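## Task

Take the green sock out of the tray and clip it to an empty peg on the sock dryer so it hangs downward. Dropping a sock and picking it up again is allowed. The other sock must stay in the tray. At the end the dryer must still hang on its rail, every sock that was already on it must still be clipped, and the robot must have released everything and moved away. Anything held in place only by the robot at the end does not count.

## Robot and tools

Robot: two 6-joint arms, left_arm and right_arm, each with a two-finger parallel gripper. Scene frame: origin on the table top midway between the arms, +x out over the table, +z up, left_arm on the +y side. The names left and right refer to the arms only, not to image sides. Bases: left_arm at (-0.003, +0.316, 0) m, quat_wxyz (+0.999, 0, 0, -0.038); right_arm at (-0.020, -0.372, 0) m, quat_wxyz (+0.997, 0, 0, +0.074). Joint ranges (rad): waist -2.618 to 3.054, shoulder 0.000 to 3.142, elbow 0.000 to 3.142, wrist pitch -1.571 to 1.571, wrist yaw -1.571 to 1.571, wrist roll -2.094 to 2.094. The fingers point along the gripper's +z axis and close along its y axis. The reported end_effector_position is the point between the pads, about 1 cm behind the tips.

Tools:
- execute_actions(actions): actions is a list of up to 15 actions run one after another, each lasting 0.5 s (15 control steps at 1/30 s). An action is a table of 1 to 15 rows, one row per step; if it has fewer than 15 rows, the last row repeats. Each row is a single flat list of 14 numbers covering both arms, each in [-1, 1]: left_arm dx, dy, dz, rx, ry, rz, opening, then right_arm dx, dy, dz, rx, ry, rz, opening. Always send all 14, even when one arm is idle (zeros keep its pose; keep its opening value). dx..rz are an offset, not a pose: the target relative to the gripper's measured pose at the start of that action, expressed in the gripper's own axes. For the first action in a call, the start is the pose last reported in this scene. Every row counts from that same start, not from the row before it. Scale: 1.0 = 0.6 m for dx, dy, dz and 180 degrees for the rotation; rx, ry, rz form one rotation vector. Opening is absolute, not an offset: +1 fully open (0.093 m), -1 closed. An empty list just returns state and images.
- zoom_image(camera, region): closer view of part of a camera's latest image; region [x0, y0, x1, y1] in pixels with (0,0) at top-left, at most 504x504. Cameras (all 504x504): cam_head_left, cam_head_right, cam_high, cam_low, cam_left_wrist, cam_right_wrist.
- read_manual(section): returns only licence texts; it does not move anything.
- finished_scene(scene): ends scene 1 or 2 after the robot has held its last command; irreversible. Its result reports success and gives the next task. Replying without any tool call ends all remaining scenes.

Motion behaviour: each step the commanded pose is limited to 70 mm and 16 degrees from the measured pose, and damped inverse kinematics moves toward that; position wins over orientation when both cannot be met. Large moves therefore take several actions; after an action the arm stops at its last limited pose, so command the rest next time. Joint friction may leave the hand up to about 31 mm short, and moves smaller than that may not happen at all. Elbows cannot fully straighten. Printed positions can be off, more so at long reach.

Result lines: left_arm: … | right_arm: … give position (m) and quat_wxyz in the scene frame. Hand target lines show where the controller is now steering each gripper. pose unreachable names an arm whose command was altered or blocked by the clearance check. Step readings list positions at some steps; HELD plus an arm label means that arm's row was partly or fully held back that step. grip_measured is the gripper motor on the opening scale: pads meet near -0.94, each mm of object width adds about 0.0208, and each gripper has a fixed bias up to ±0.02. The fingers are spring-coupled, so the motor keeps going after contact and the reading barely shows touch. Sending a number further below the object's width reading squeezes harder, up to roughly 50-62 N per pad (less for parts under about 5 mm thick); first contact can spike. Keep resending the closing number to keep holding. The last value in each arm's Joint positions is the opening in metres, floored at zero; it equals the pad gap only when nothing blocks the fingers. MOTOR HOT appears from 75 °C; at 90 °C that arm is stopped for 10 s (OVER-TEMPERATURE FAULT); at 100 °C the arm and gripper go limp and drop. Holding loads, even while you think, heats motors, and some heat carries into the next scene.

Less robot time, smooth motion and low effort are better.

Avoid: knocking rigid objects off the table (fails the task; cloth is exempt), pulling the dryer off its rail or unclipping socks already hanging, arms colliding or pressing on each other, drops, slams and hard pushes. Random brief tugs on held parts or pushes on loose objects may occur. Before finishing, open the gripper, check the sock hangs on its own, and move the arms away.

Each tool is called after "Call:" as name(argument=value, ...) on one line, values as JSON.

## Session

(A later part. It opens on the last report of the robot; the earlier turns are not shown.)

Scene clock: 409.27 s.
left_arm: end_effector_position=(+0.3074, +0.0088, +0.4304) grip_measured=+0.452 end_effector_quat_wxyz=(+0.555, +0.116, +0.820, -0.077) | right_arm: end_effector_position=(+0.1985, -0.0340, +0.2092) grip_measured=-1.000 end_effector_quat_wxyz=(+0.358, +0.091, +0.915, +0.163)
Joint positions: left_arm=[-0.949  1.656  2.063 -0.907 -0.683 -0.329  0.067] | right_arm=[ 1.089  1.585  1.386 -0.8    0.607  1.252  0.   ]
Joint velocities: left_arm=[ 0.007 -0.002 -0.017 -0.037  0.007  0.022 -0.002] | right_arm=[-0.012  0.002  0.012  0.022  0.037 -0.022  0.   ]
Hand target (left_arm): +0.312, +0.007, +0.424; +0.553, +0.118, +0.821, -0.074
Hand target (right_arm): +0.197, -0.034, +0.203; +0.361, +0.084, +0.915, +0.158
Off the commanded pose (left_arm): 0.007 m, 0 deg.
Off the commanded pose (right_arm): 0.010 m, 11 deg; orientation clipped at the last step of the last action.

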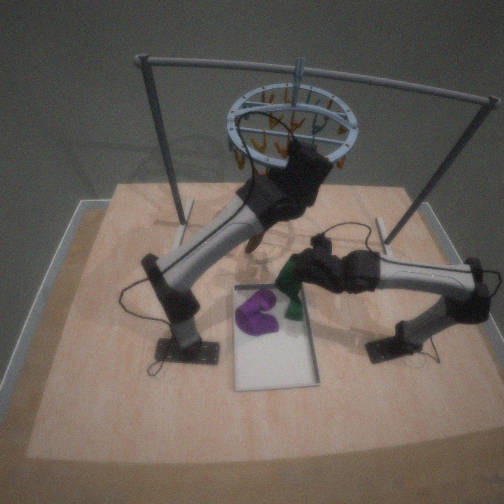

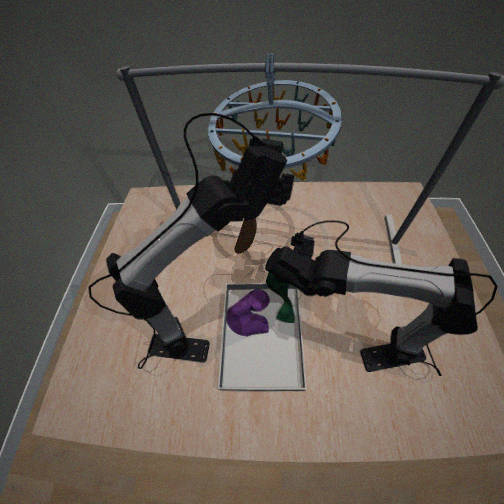

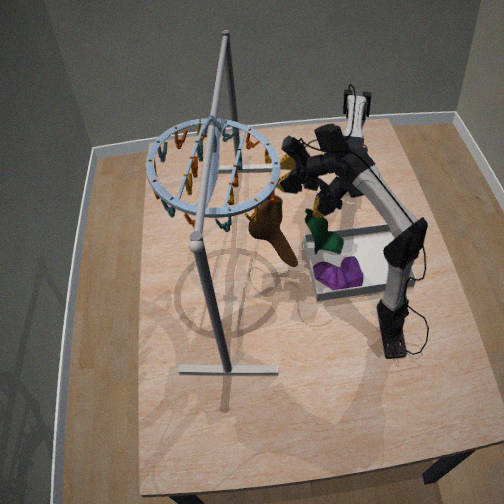

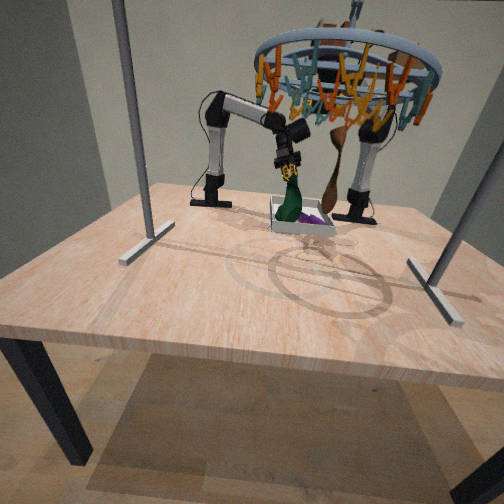

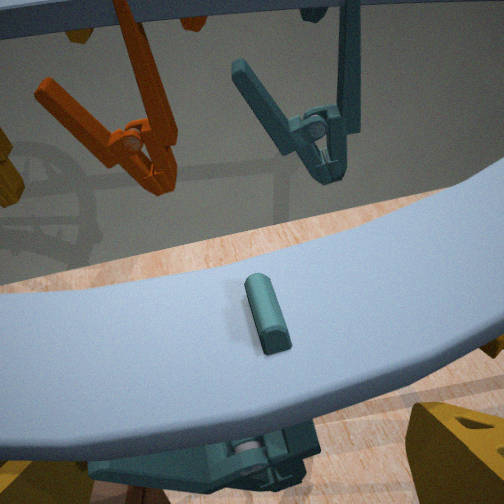

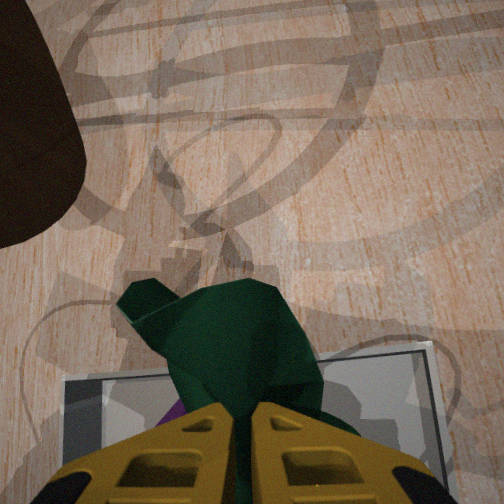

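Call:
execute_actions(actions=[[
[0,0,0,0,0,0,0.38, -0.0028,0.0013,-0.0019,-0.0060,-0.0137,-0.0009,-1],
[0,0,0,0,0,0,0.30, -0.0098,0.0045,-0.0067,-0.0158,-0.0358,-0.0025,-1],
[0,0,0,0,0,0,0.22, -0.0195,0.0090,-0.0133,-0.0267,-0.0604,-0.0041,-1],
[0,0,0,0,0,0,0.14, -0.0306,0.0142,-0.0210,-0.0376,-0.0850,-0.0058,-1],
[0,0,0,0,0,0,0.06, -0.0432,0.0200,-0.0295,-0.0484,-0.1093,-0.0075,-1],
[0,0,0,0,0,0,-0.02, -0.0557,0.0258,-0.0381,-0.0591,-0.1336,-0.0092,-1],
[0,0,0,0,0,0,-0.09, -0.0683,0.0316,-0.0467,-0.0699,-0.1579,-0.0108,-1],
[0,0,0,0,0,0,-0.16, -0.0808,0.0374,-0.0553,-0.0806,-0.1822,-0.0125,-1],
[0,0,0,0,0,0,-0.22, -0.0933,0.0432,-0.0639,-0.0914,-0.2065,-0.0141,-1],
[0,0,0,0,0,0,-0.28, -0.1059,0.0490,-0.0724,-0.1021,-0.2308,-0.0158,-1],
[0,0,0,0,0,0,-0.33, -0.1170,0.0542,-0.0801,-0.1129,-0.2551,-0.0175,-1],
[0,0,0,0,0,0,-0.38, -0.1268,0.0587,-0.0867,-0.1236,-0.2794,-0.0191,-1],
[0,0,0,0,0,0,-0.42, -0.1337,0.0619,-0.0915,-0.1344,-0.3037,-0.0208,-1],
[0,0,0,0,0,0,-0.45, -0.1393,0.0645,-0.0953,-0.1344,-0.3037,-0.0208,-1]
]])

Scene clock: 439.43 s.
left_arm: end_effector_position=(+0.3075, +0.0092, +0.4302) grip_measured=-0.445 end_effector_quat_wxyz=(+0.555, +0.116, +0.820, -0.076) | right_arm: end_effector_position=(+0.2136, -0.0390, +0.2959) grip_measured=-1.000 end_effector_quat_wxyz=(+0.566, +0.101, +0.792, +0.205)
Joint positions: left_arm=[-0.949  1.656  2.063 -0.909 -0.685 -0.329  0.024] | right_arm=[ 1.173  1.464  1.246 -0.344  1.029  0.969  0.   ]
Joint velocities: left_arm=[ 0.002 -0.002 -0.007  0.022 -0.037 -0.022 -0.007] | right_arm=[-0.032 -0.129 -0.339  1.678  0.74  -0.945  0.   ]
Hand target (left_arm): +0.307, +0.009, +0.430; +0.555, +0.116, +0.820, -0.077
Hand target (right_arm): +0.219, -0.043, +0.313; +0.616, +0.114, +0.753, +0.200
Off the commanded pose (left_arm): 0.000 m, 0 deg.
Off the commanded pose (right_arm): 0.021 m, 32 deg; orientation clipped at the last step of the last action.
Step readings (end_effector_position):
0: left_arm (+0.3074, +0.0088, +0.4304) | right_arm (+0.1986, -0.0340, +0.2092)
1: left_arm (+0.3074, +0.0088, +0.4304) | right_arm (+0.1991, -0.0340, +0.2096)
2: left_arm (+0.3074, +0.0088, +0.4304) | right_arm (+0.1999, -0.0337, +0.2105)
4: left_arm (+0.3074, +0.0088, +0.4304) | right_arm (+0.1990, -0.0358, +0.2127)
8: left_arm (+0.3074, +0.0088, +0.4304) | right_arm (+0.1952, -0.0379, +0.2299)
15: end_effector_position above

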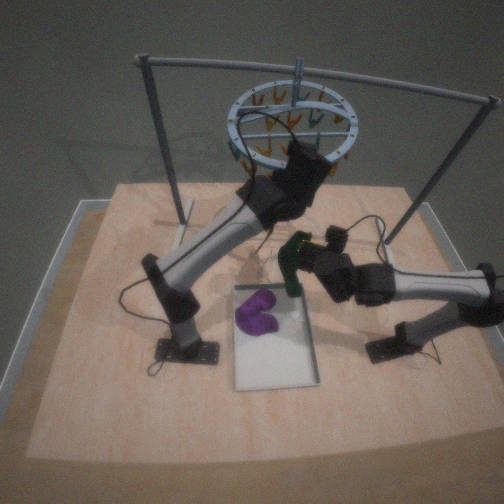

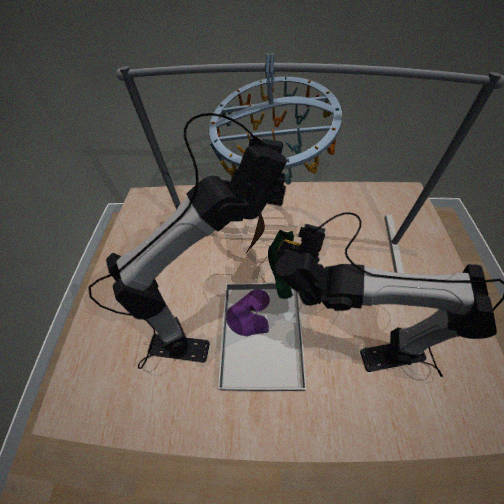

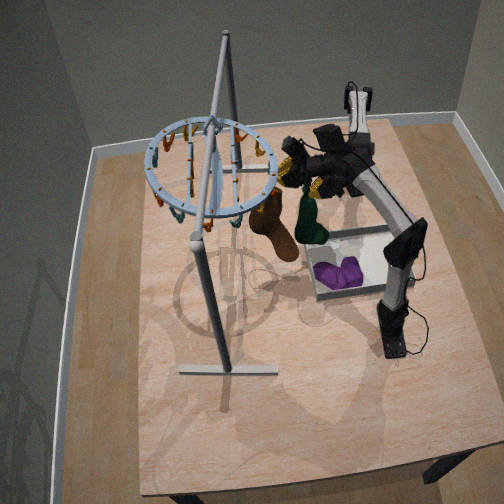

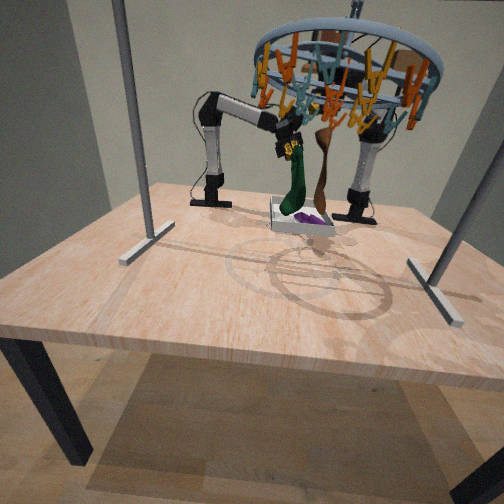

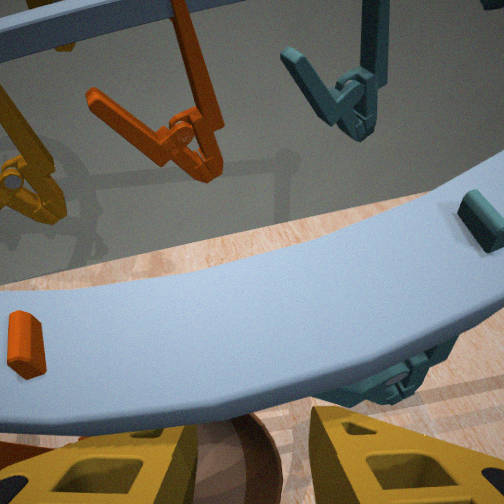

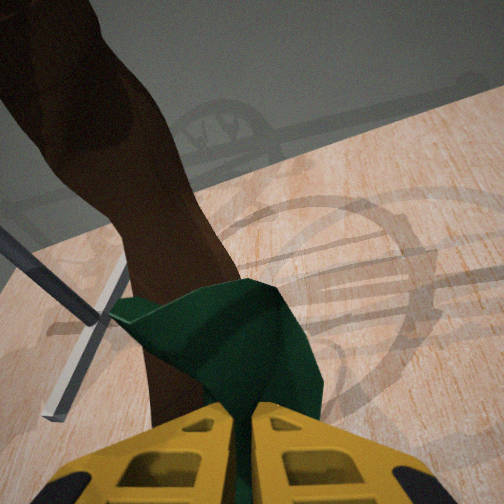

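Call:
execute_actions(actions=[])

Scene clock: 441.33 s.
left_arm: end_effector_position=(+0.3075, +0.0092, +0.4302) grip_measured=-0.448 end_effector_quat_wxyz=(+0.555, +0.116, +0.820, -0.076) | right_arm: end_effector_position=(+0.2207, -0.0423, +0.3173) grip_measured=-1.000 end_effector_quat_wxyz=(+0.614, +0.118, +0.754, +0.203)
Joint positions: left_arm=[-0.949  1.656  2.063 -0.909 -0.685 -0.329  0.024] | right_arm=[ 1.173  1.461  1.21  -0.141  1.126  0.832  0.   ]
Joint velocities: left_arm=[ 0.007 -0.022  0.012 -0.095  0.007 -0.007 -0.   ] | right_arm=[ 0.007 -0.007 -0.007 -0.081 -0.037  0.007  0.   ]
Hand target (left_arm): +0.307, +0.009, +0.430; +0.555, +0.116, +0.820, -0.077
Hand target (right_arm): +0.219, -0.043, +0.313; +0.616, +0.114, +0.754, +0.200
Off the commanded pose (left_arm): 0.000 m, 0 deg.
Off the commanded pose (right_arm): 0.008 m, 26 deg; orientation clipped at the last step of the last action.

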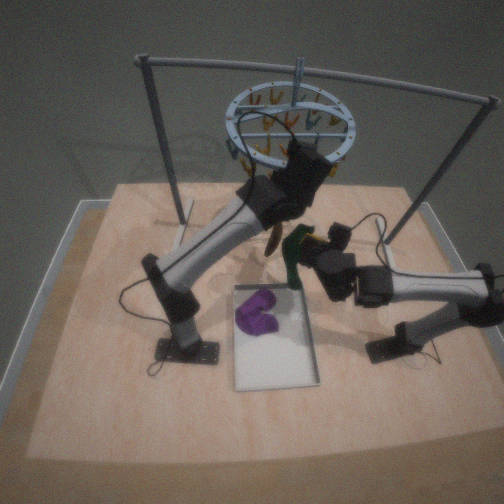

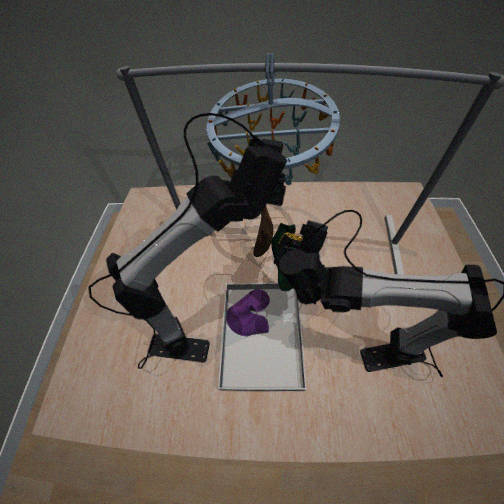

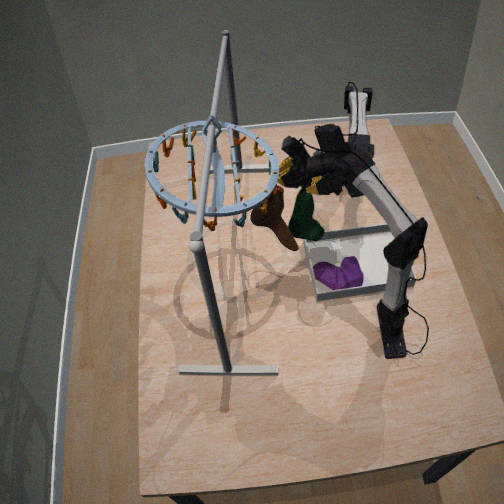

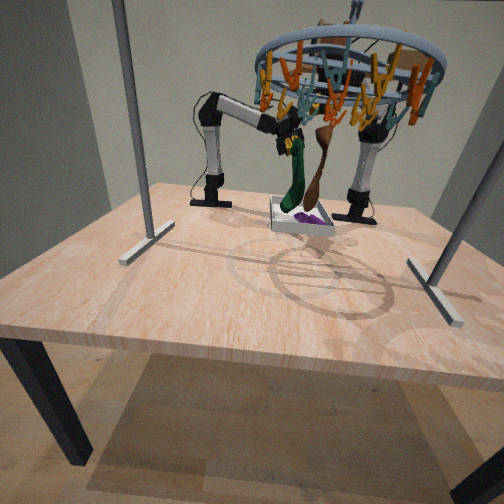

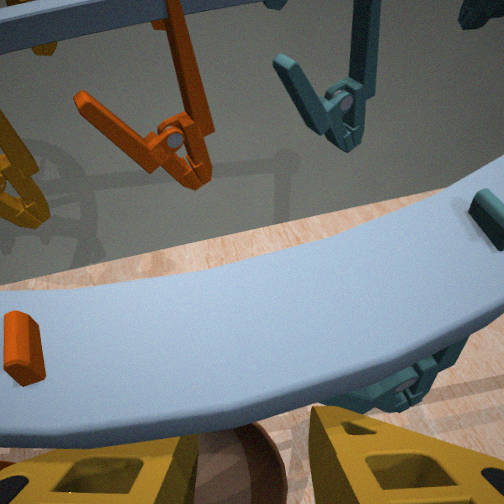

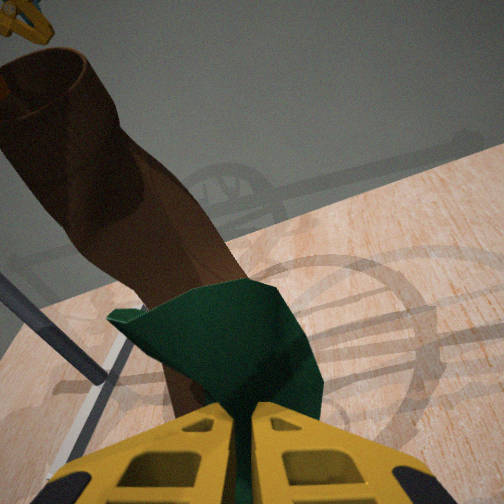

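Call:
zoom_image(camera="cam_high", region=[265, 150, 345, 230])

Call:
zoom_image(camera="cam_head_right", region=[250, 200, 330, 280])

Call:
zoom_image(camera="cam_head_left", region=[265, 200, 345, 280])

Call:
zoom_image(camera="cam_low", region=[255, 100, 345, 190])

Call:
zoom_image(camera="cam_right_wrist", region=[90, 250, 390, 504])

Region (265, 150, 345, 230) of cam_high's 504x504 image, scaled by 6.300, with more detail than that image has.

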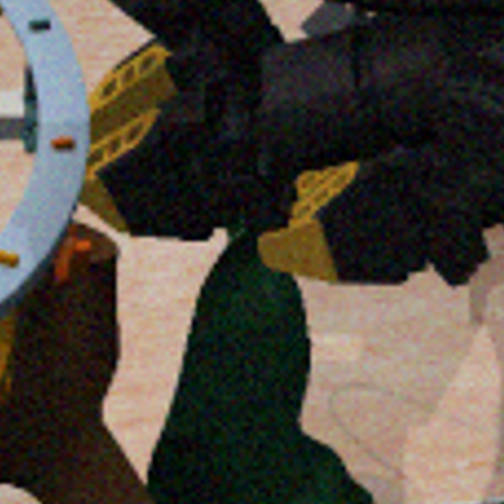

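Region (250, 200, 330, 280) of cam_head_right's 504x504 image, scaled by 6.300, with more detail than that image has.

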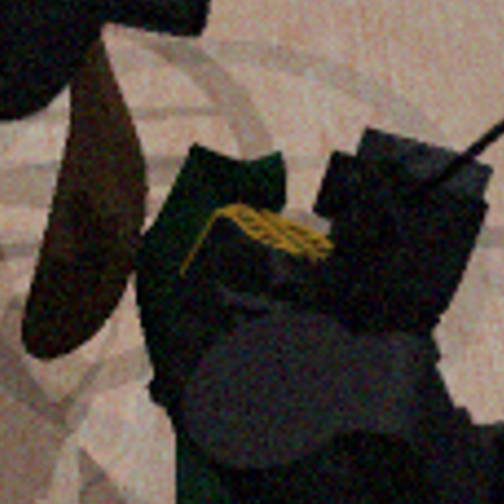

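Region (265, 200, 345, 280) of cam_head_left's 504x504 image, scaled by 6.300, with more detail than that image has.

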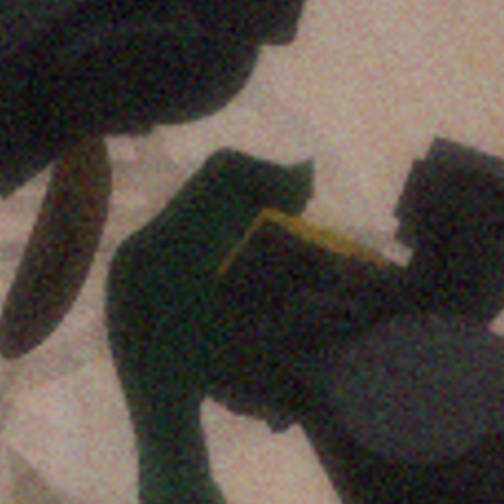

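Region (255, 100, 345, 190) of cam_low's 504x504 image, scaled by 5.600, with more detail than that image has.

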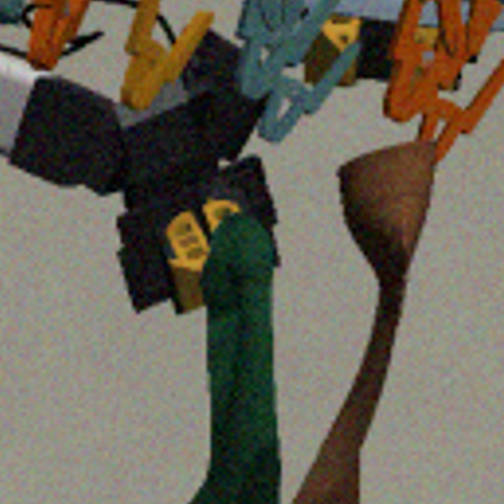

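Region (90, 250, 390, 504) of cam_right_wrist's 504x504 image, scaled by 1.680, with more detail than that image has; it fills the top 427 rows of this view, and the rest is white.

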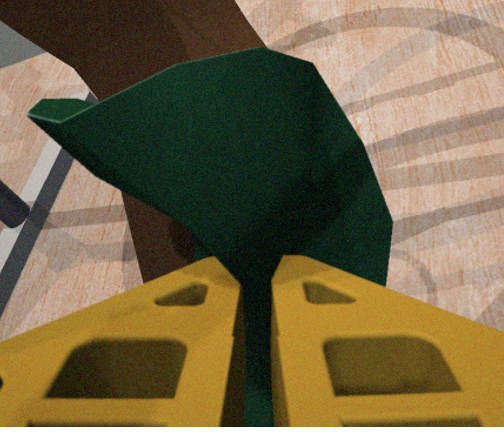

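Call:
execute_actions(actions=[[
[0,0,-0.006,0,0,0,-0.8, -0.0004,-0.0005,-0.0018,-0.0140,0.0014,-0.0067,-1],
[0,0,-0.020,0,0,0,-1, -0.0014,-0.0018,-0.0065,-0.0370,0.0036,-0.0178,-1],
[0,0,-0.038,0.0100,-0.0028,0.0019,-1, -0.0029,-0.0036,-0.0129,-0.0630,0.0061,-0.0303,-1],
[0.003,0.002,-0.058,0.0300,-0.0085,0.0057,-1, -0.0046,-0.0057,-0.0203,-0.0890,0.0086,-0.0428,-1],
[0.010,0.005,-0.078,0.0550,-0.0155,0.0104,-1, -0.0064,-0.0080,-0.0286,-0.1150,0.0111,-0.0553,-1],
[0.021,0.010,-0.096,0.0800,-0.0226,0.0152,-1, -0.0083,-0.0103,-0.0369,-0.1410,0.0136,-0.0678,-1],
[0.035,0.016,-0.112,0.1050,-0.0296,0.0199,-0.8, -0.0101,-0.0126,-0.0452,-0.1670,0.0161,-0.0803,-1],
[0.050,0.023,-0.126,0.1300,-0.0367,0.0247,-0.6, -0.0120,-0.0150,-0.0535,-0.1930,0.0187,-0.0927,-1],
[0.066,0.031,-0.138,0.1550,-0.0438,0.0294,-0.4, -0.0139,-0.0173,-0.0618,-0.2190,0.0212,-0.1052,-1],
[0.082,0.038,-0.148,0.1800,-0.0508,0.0341,-0.2, -0.0157,-0.0196,-0.0701,-0.2450,0.0237,-0.1177,-1],
[0.096,0.044,-0.156,0.2050,-0.0579,0.0389,0, -0.0174,-0.0217,-0.0774,-0.2710,0.0262,-0.1302,-1],
[0.108,0.050,-0.162,0.2300,-0.0649,0.0436,0.1, -0.0188,-0.0235,-0.0839,-0.2970,0.0287,-0.1427,-1],
[0.117,0.054,-0.167,0.2550,-0.0720,0.0484,0.2, -0.0199,-0.0248,-0.0885,-0.3230,0.0312,-0.1552,-1],
[0.1218,0.0563,-0.1692,0.2800,-0.0791,0.0531,0.2, -0.0207,-0.0258,-0.0922,-0.3417,0.0330,-0.1642,-1]
]])

Scene clock: 453.73 s.
left_arm: end_effector_position=(+0.2051, +0.0947, +0.4112) grip_measured=+0.195 end_effector_quat_wxyz=(+0.549, +0.243, +0.772, -0.206) | right_arm: end_effector_position=(+0.1804, -0.0837, +0.3325) grip_measured=-1.000 end_effector_quat_wxyz=(+0.616, -0.111, +0.719, +0.300)
Joint positions: left_arm=[-0.904  0.996  1.406 -0.741 -0.3   -0.156  0.055] | right_arm=[1.108 0.996 0.808 0.113 0.648 0.345 0.   ]
Joint velocities: left_arm=[ 0.794 -1.233 -1.36   0.755  1.326  0.52   0.007] | right_arm=[-0.501 -0.652 -0.525  0.344 -1.355 -0.828  0.   ]
Hand target (left_arm): +0.196, +0.078, +0.404; +0.552, +0.304, +0.733, -0.257
Hand target (right_arm): +0.168, -0.073, +0.331; +0.616, -0.200, +0.688, +0.327
Off the commanded pose (left_arm): 0.023 m, 32 deg; orientation clipped at the last step of the last action.
Off the commanded pose (right_arm): 0.017 m, 40 deg; orientation clipped at the last step of the last action.
Step readings (end_effector_position):
0: left_arm (+0.3075, +0.0092, +0.4302) | right_arm (+0.2207, -0.0423, +0.3174)
1: left_arm (+0.3075, +0.0092, +0.4302) | right_arm (+0.2205, -0.0419, +0.3173)
2: left_arm (+0.3070, +0.0091, +0.4300) | right_arm (+0.2195, -0.0416, +0.3164)
4: left_arm (+0.3009, +0.0084, +0.4304) | right_arm (+0.2146, -0.0462, +0.3119)
8: left_arm (+0.2653, +0.0301, +0.4206) | right_arm (+0.2016, -0.0647, +0.3137)
15: end_effector_position above

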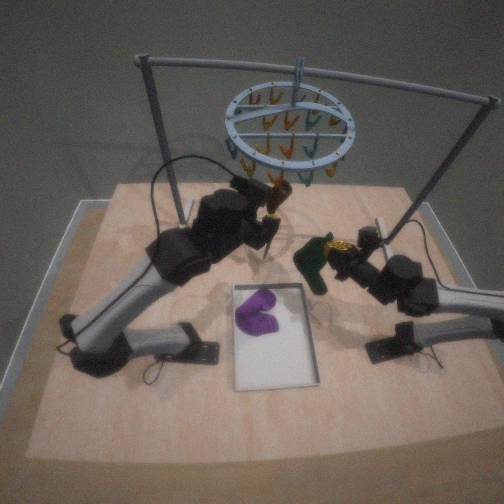

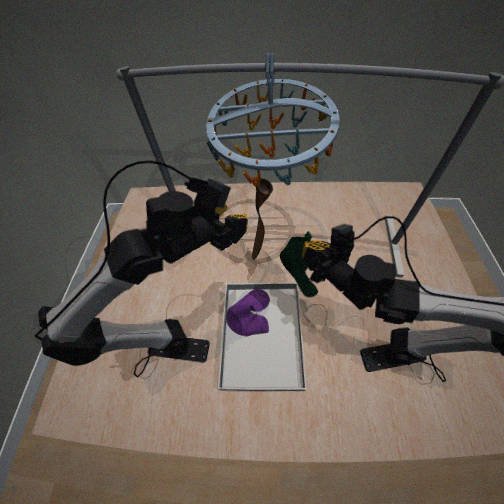

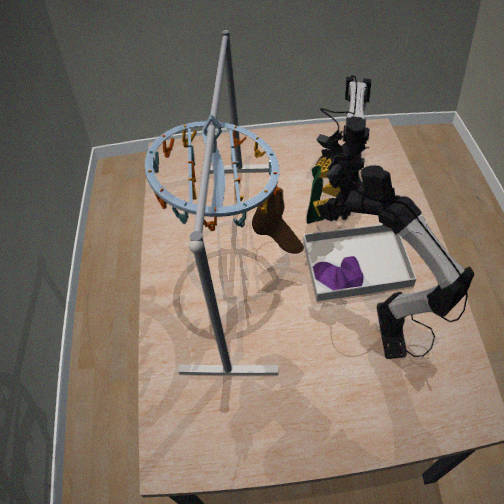

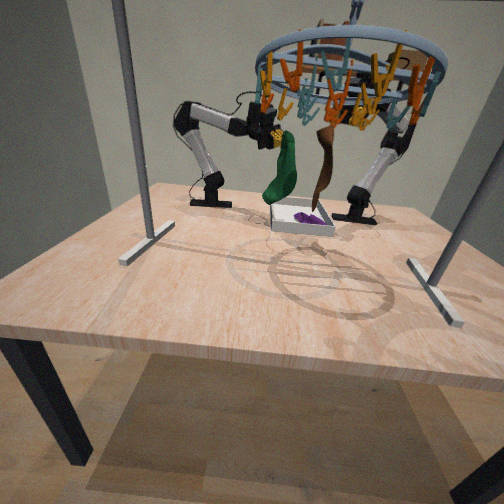

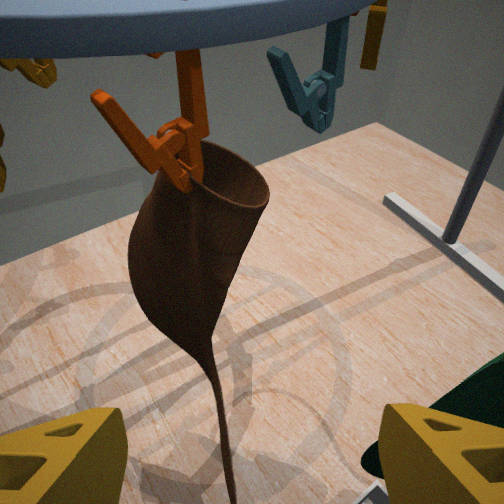

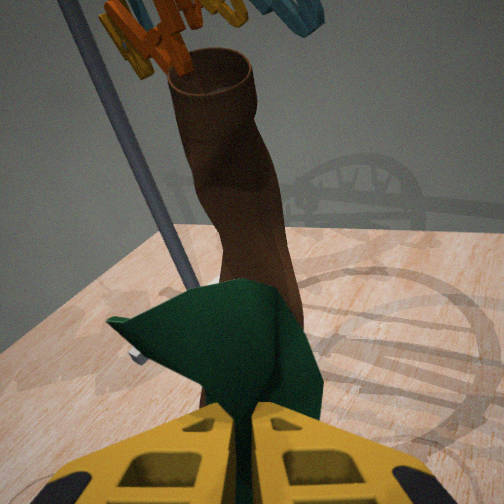

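Call:
execute_actions(actions=[])

Scene clock: 454.47 s.
left_arm: end_effector_position=(+0.1921, +0.0805, +0.4119) grip_measured=+0.198 end_effector_quat_wxyz=(+0.555, +0.301, +0.730, -0.260) | right_arm: end_effector_position=(+0.1676, -0.0709, +0.3353) grip_measured=-1.000 end_effector_quat_wxyz=(+0.614, -0.197, +0.690, +0.328)
Joint positions: left_arm=[-0.859  0.943  1.316 -0.625 -0.102 -0.074  0.055] | right_arm=[1.073 0.965 0.774 0.157 0.452 0.227 0.   ]
Joint velocities: left_arm=[-0.002 -0.002 -0.002  0.051 -0.022  0.037 -0.001] | right_arm=[ 0.002 -0.002  0.002  0.022  0.037 -0.022  0.   ]
Hand target (left_arm): +0.196, +0.078, +0.404; +0.552, +0.303, +0.733, -0.257
Hand target (right_arm): +0.168, -0.073, +0.331; +0.616, -0.200, +0.688, +0.327
Off the commanded pose (left_arm): 0.015 m, 22 deg; orientation clipped at the last step of the last action.
Off the commanded pose (right_arm): 0.006 m, 29 deg; orientation clipped at the last step of the last action.

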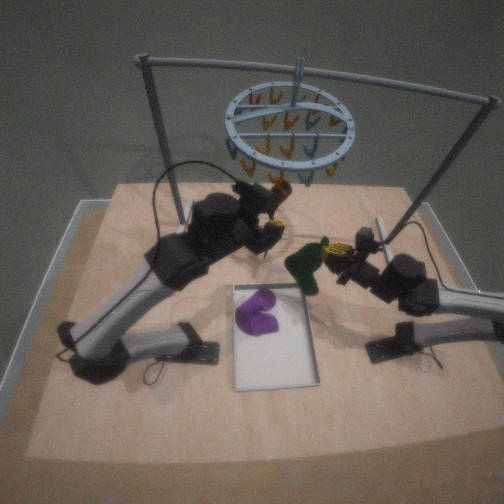

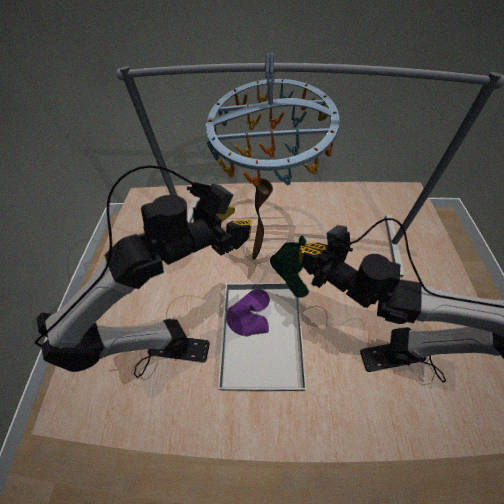

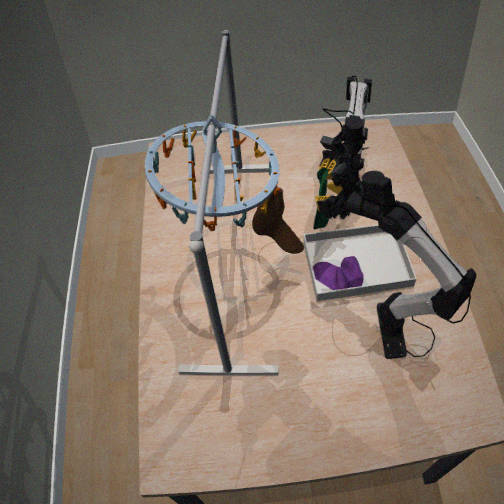

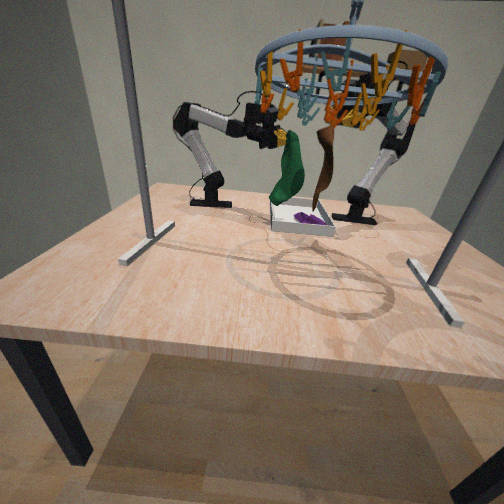

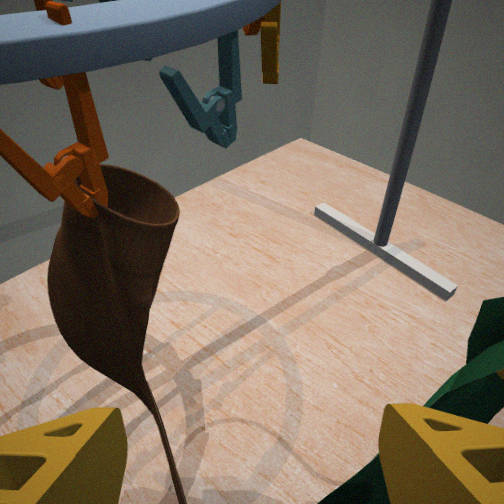

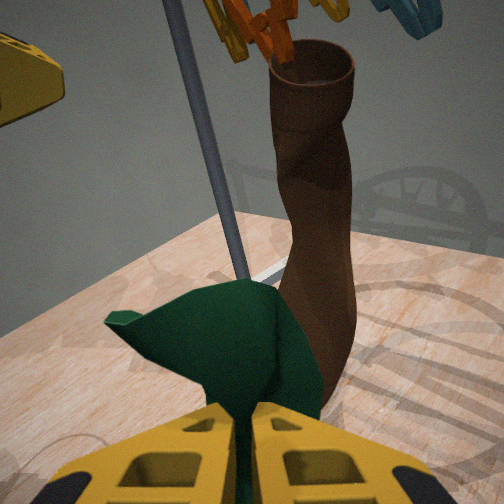

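Call:
zoom_image(camera="cam_low", region=[245, 105, 325, 215])

Call:
zoom_image(camera="cam_head_left", region=[270, 220, 360, 310])

Call:
zoom_image(camera="cam_head_right", region=[255, 220, 345, 310])

Call:
zoom_image(camera="cam_high", region=[290, 140, 370, 240])

Region (245, 105, 325, 215) of cam_low's 504x504 image, scaled by 4.582, with more detail than that image has; it fills the left 367 columns of this view, and the rest is white.

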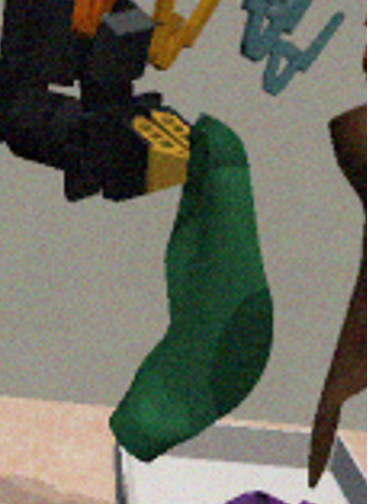

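Region (270, 220, 360, 310) of cam_head_left's 504x504 image, scaled by 5.600, with more detail than that image has.

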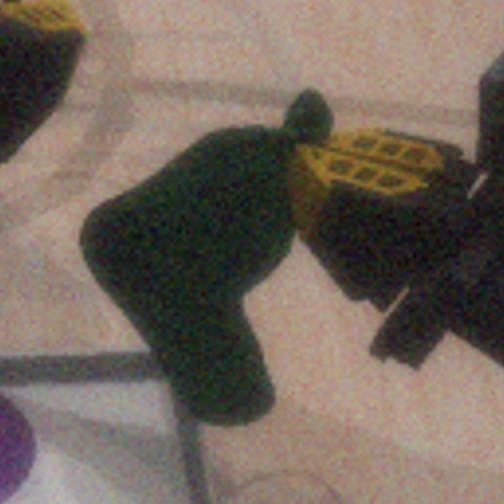

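Region (255, 220, 345, 310) of cam_head_right's 504x504 image, scaled by 5.600, with more detail than that image has.

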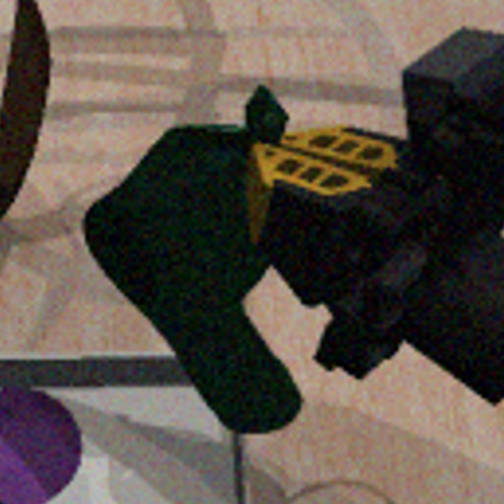

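Region (290, 140, 370, 240) of cam_high's 504x504 image, scaled by 5.040, with more detail than that image has; it fills the left 403 columns of this view, and the rest is white.

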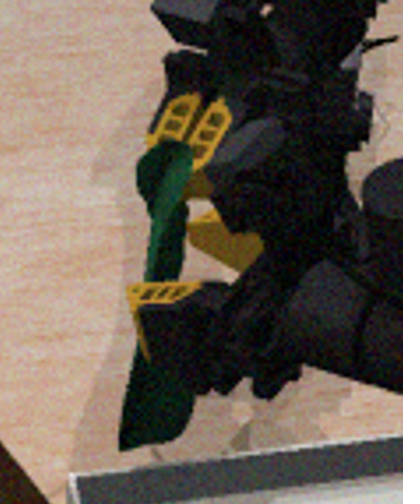

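Call:
execute_actions(actions=[[
[0.0030,-0.0028,0.0009,0.0050,-0.0039,0.0014,0.2, 0,0,0,-0.0044,0.0004,-0.0007,-1],
[0.0105,-0.0097,0.0031,0.0139,-0.0108,0.0038,0.2, 0,-0.0002,-0.0008,-0.0124,0.0011,-0.0019,-1],
[0.0210,-0.0194,0.0063,0.0249,-0.0193,0.0068,0.2, 0,-0.0004,-0.0016,-0.0222,0.0020,-0.0033,-1],
[0.0345,-0.0319,0.0103,0.0368,-0.0286,0.0100,0.2, 0,-0.0006,-0.0024,-0.0329,0.0029,-0.0049,-1],
[0.0494,-0.0457,0.0148,0.0488,-0.0379,0.0132,0.2, 0,-0.0008,-0.0032,-0.0435,0.0038,-0.0065,-1],
[0.0644,-0.0596,0.0193,0.0607,-0.0472,0.0165,0.2, 0,-0.0010,-0.0040,-0.0542,0.0048,-0.0081,-1],
[0.0794,-0.0734,0.0237,0.0726,-0.0564,0.0197,0.2, 0,-0.0012,-0.0048,-0.0648,0.0057,-0.0097,-1],
[0.0944,-0.0873,0.0282,0.0836,-0.0649,0.0227,0.2, 0,-0.0014,-0.0056,-0.0746,0.0066,-0.0112,-1],
[0.1094,-0.1011,0.0327,0.0925,-0.0719,0.0251,0.2, 0,-0.0016,-0.0064,-0.0826,0.0073,-0.0124,-1],
[0.1228,-0.1136,0.0367,0.0995,-0.0773,0.0270,0.2, 0,-0.0018,-0.0072,-0.0888,0.0078,-0.0133,-1],
[0.1348,-0.1247,0.0403,0.0995,-0.0773,0.0270,0.2, 0,-0.0020,-0.0080,-0.0888,0.0078,-0.0133,-1],
[0.1438,-0.1330,0.0430,0.0995,-0.0773,0.0270,0.2, 0,-0.0020,-0.0080,-0.0888,0.0078,-0.0133,-1],
[0.1498,-0.1385,0.0448,0.0995,-0.0773,0.0270,0.2, 0,-0.0020,-0.0080,-0.0888,0.0078,-0.0133,-1]
]])

Scene clock: 465.83 s.
left_arm: end_effector_position=(+0.1303, +0.0285, +0.2836) grip_measured=+0.198 end_effector_quat_wxyz=(+0.525, +0.415, +0.658, -0.346) | right_arm: end_effector_position=(+0.1743, -0.0799, +0.3386) grip_measured=-1.000 end_effector_quat_wxyz=(+0.591, -0.269, +0.657, +0.384)
Joint positions: left_arm=[-1.05   0.769  0.678 -0.12   0.018 -0.017  0.055] | right_arm=[0.852 0.905 0.741 0.157 0.036 0.188 0.   ]
Joint velocities: left_arm=[-0.286  0.002 -0.53   0.813  0.022  0.007  0.001] | right_arm=[-0.076 -0.027 -0.002 -0.066 -0.579 -0.037  0.   ]
Hand target (left_arm): +0.129, +0.026, +0.321; +0.584, +0.387, +0.605, -0.379
Hand target (right_arm): +0.165, -0.075, +0.335; +0.581, -0.298, +0.641, +0.403
Off the commanded pose (left_arm): 0.040 m, 12 deg.
Off the commanded pose (right_arm): 0.011 m, 5 deg.
Step readings (end_effector_position):
0: left_arm (+0.1919, +0.0803, +0.4120) | right_arm (+0.1674, -0.0708, +0.3354)
1: left_arm (+0.1918, +0.0801, +0.4122) | right_arm (+0.1672, -0.0706, +0.3354)
2: left_arm (+0.1914, +0.0791, +0.4122) | right_arm (+0.1670, -0.0700, +0.3353)
4: left_arm (+0.1887, +0.0769, +0.4065) | right_arm (+0.1691, -0.0705, +0.3365)
8: left_arm (+0.1706, +0.0645, +0.3618) | right_arm (+0.1759, -0.0792, +0.3398)
15: end_effector_position above

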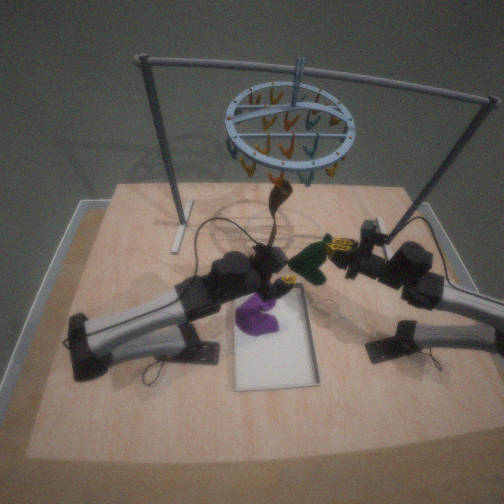

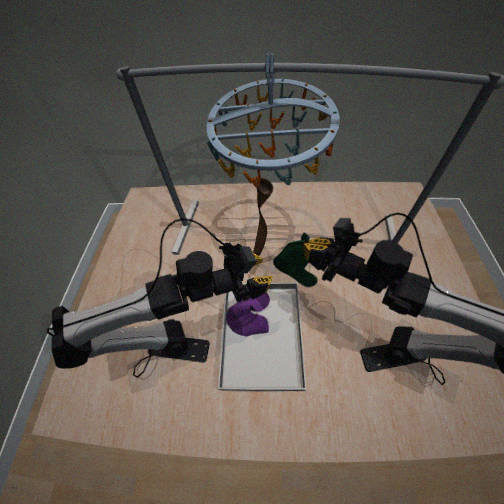

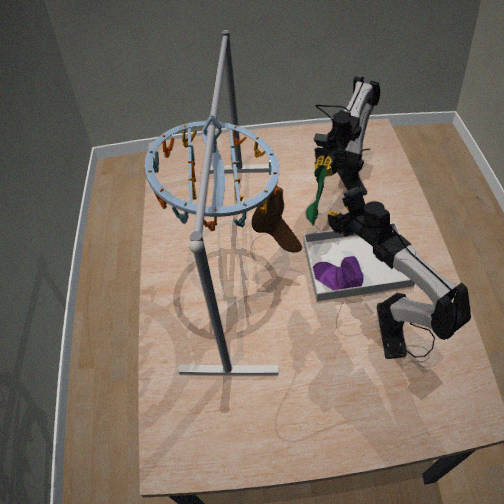

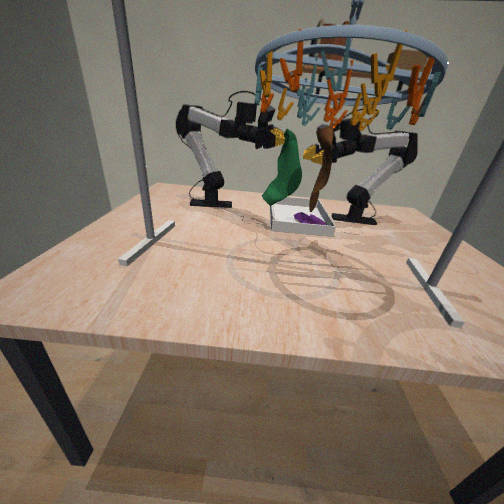

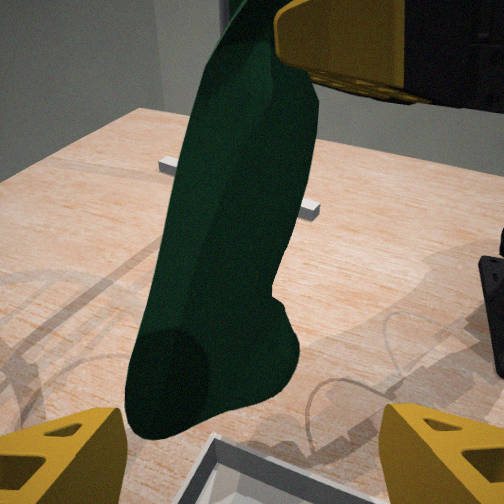

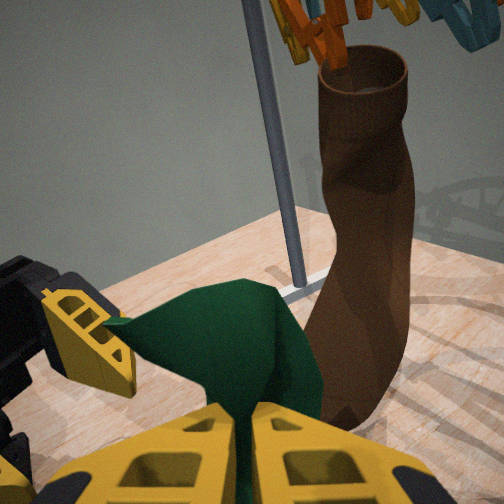

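Call:
execute_actions(actions=[])

Scene clock: 466.57 s.
left_arm: end_effector_position=(+0.1319, +0.0230, +0.3154) grip_measured=+0.198 end_effector_quat_wxyz=(+0.575, +0.390, +0.614, -0.374) | right_arm: end_effector_position=(+0.1636, -0.0731, +0.3391) grip_measured=-1.000 end_effector_quat_wxyz=(+0.577, -0.296, +0.644, +0.405)
Joint positions: left_arm=[-1.06   0.769  0.66   0.049  0.006 -0.01   0.055] | right_arm=[ 0.849  0.905  0.741  0.159 -0.046  0.182  0.   ]
Joint velocities: left_arm=[-0.002 -0.002  0.007  0.007  0.037  0.051 -0.   ] | right_arm=[ 0.012  0.017 -0.007 -0.037  0.051 -0.007  0.   ]
Hand target (left_arm): +0.129, +0.026, +0.321; +0.584, +0.387, +0.605, -0.379
Hand target (right_arm): +0.165, -0.075, +0.335; +0.581, -0.298, +0.641, +0.403
Off the commanded pose (left_arm): 0.008 m, 4 deg.
Off the commanded pose (right_arm): 0.005 m, 1 deg.

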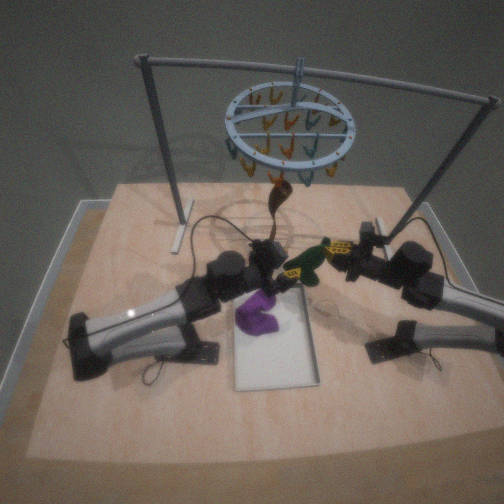

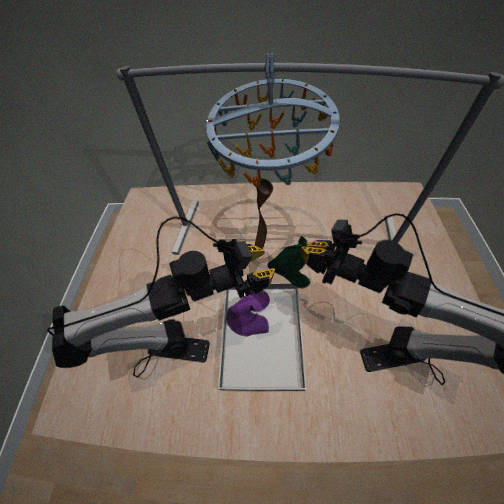

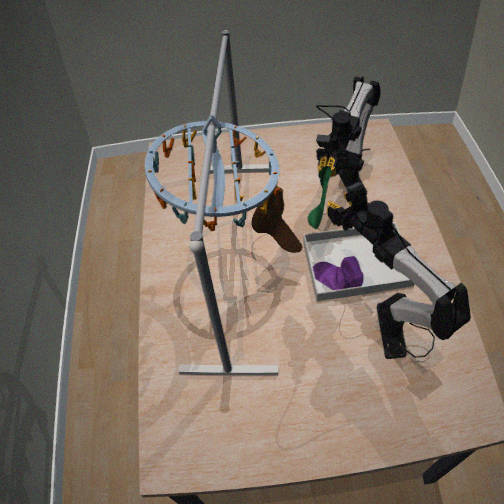

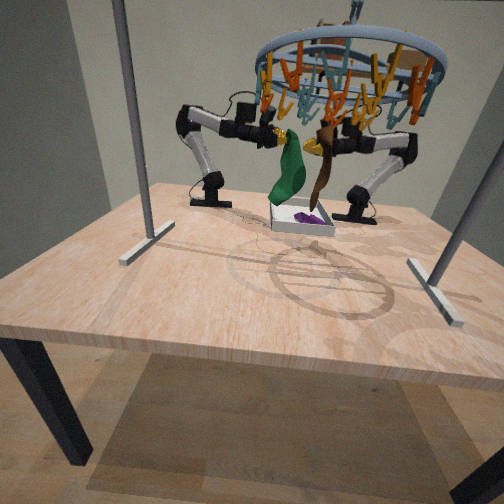

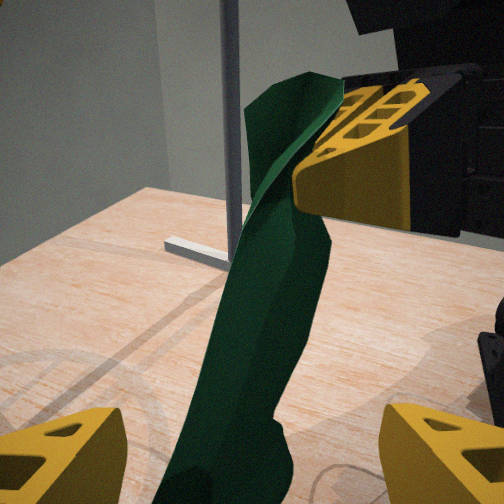

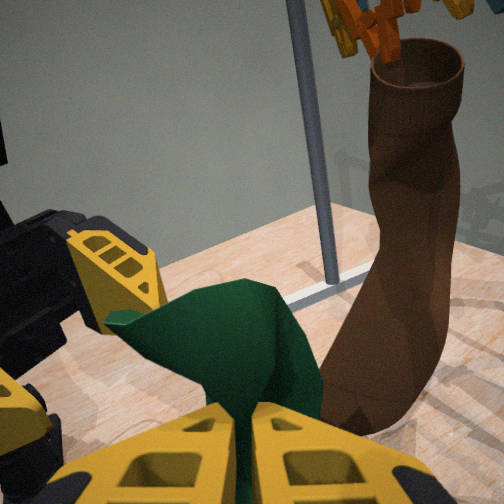

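Call:
zoom_image(camera="cam_left_wrist", region=[170, 40, 450, 320])

Call:
zoom_image(camera="cam_head_right", region=[230, 215, 350, 305])

Call:
zoom_image(camera="cam_low", region=[250, 105, 340, 215])

Region (170, 40, 450, 320) of cam_left_wrist's 504x504 image, scaled by 1.800, with more detail than that image has.

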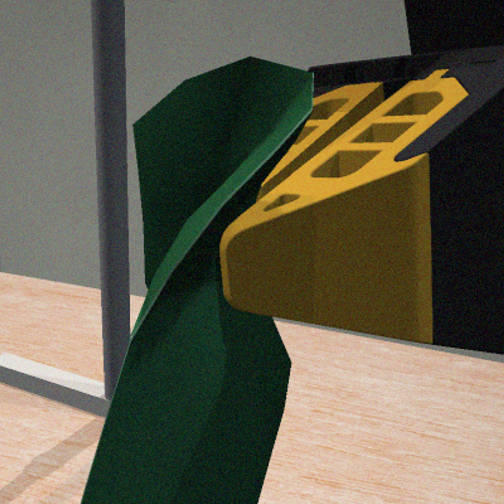

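Region (230, 215, 350, 305) of cam_head_right's 504x504 image, scaled by 4.200, with more detail than that image has; it fills the top 378 rows of this view, and the rest is white.

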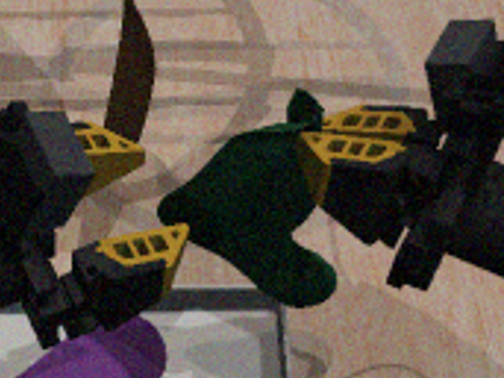

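Region (250, 105, 340, 215) of cam_low's 504x504 image, scaled by 4.582, with more detail than that image has; it fills the left 412 columns of this view, and the rest is white.

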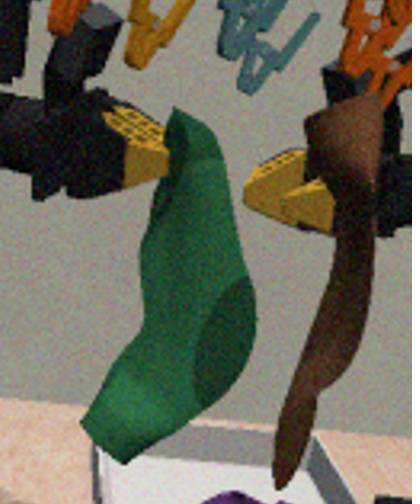

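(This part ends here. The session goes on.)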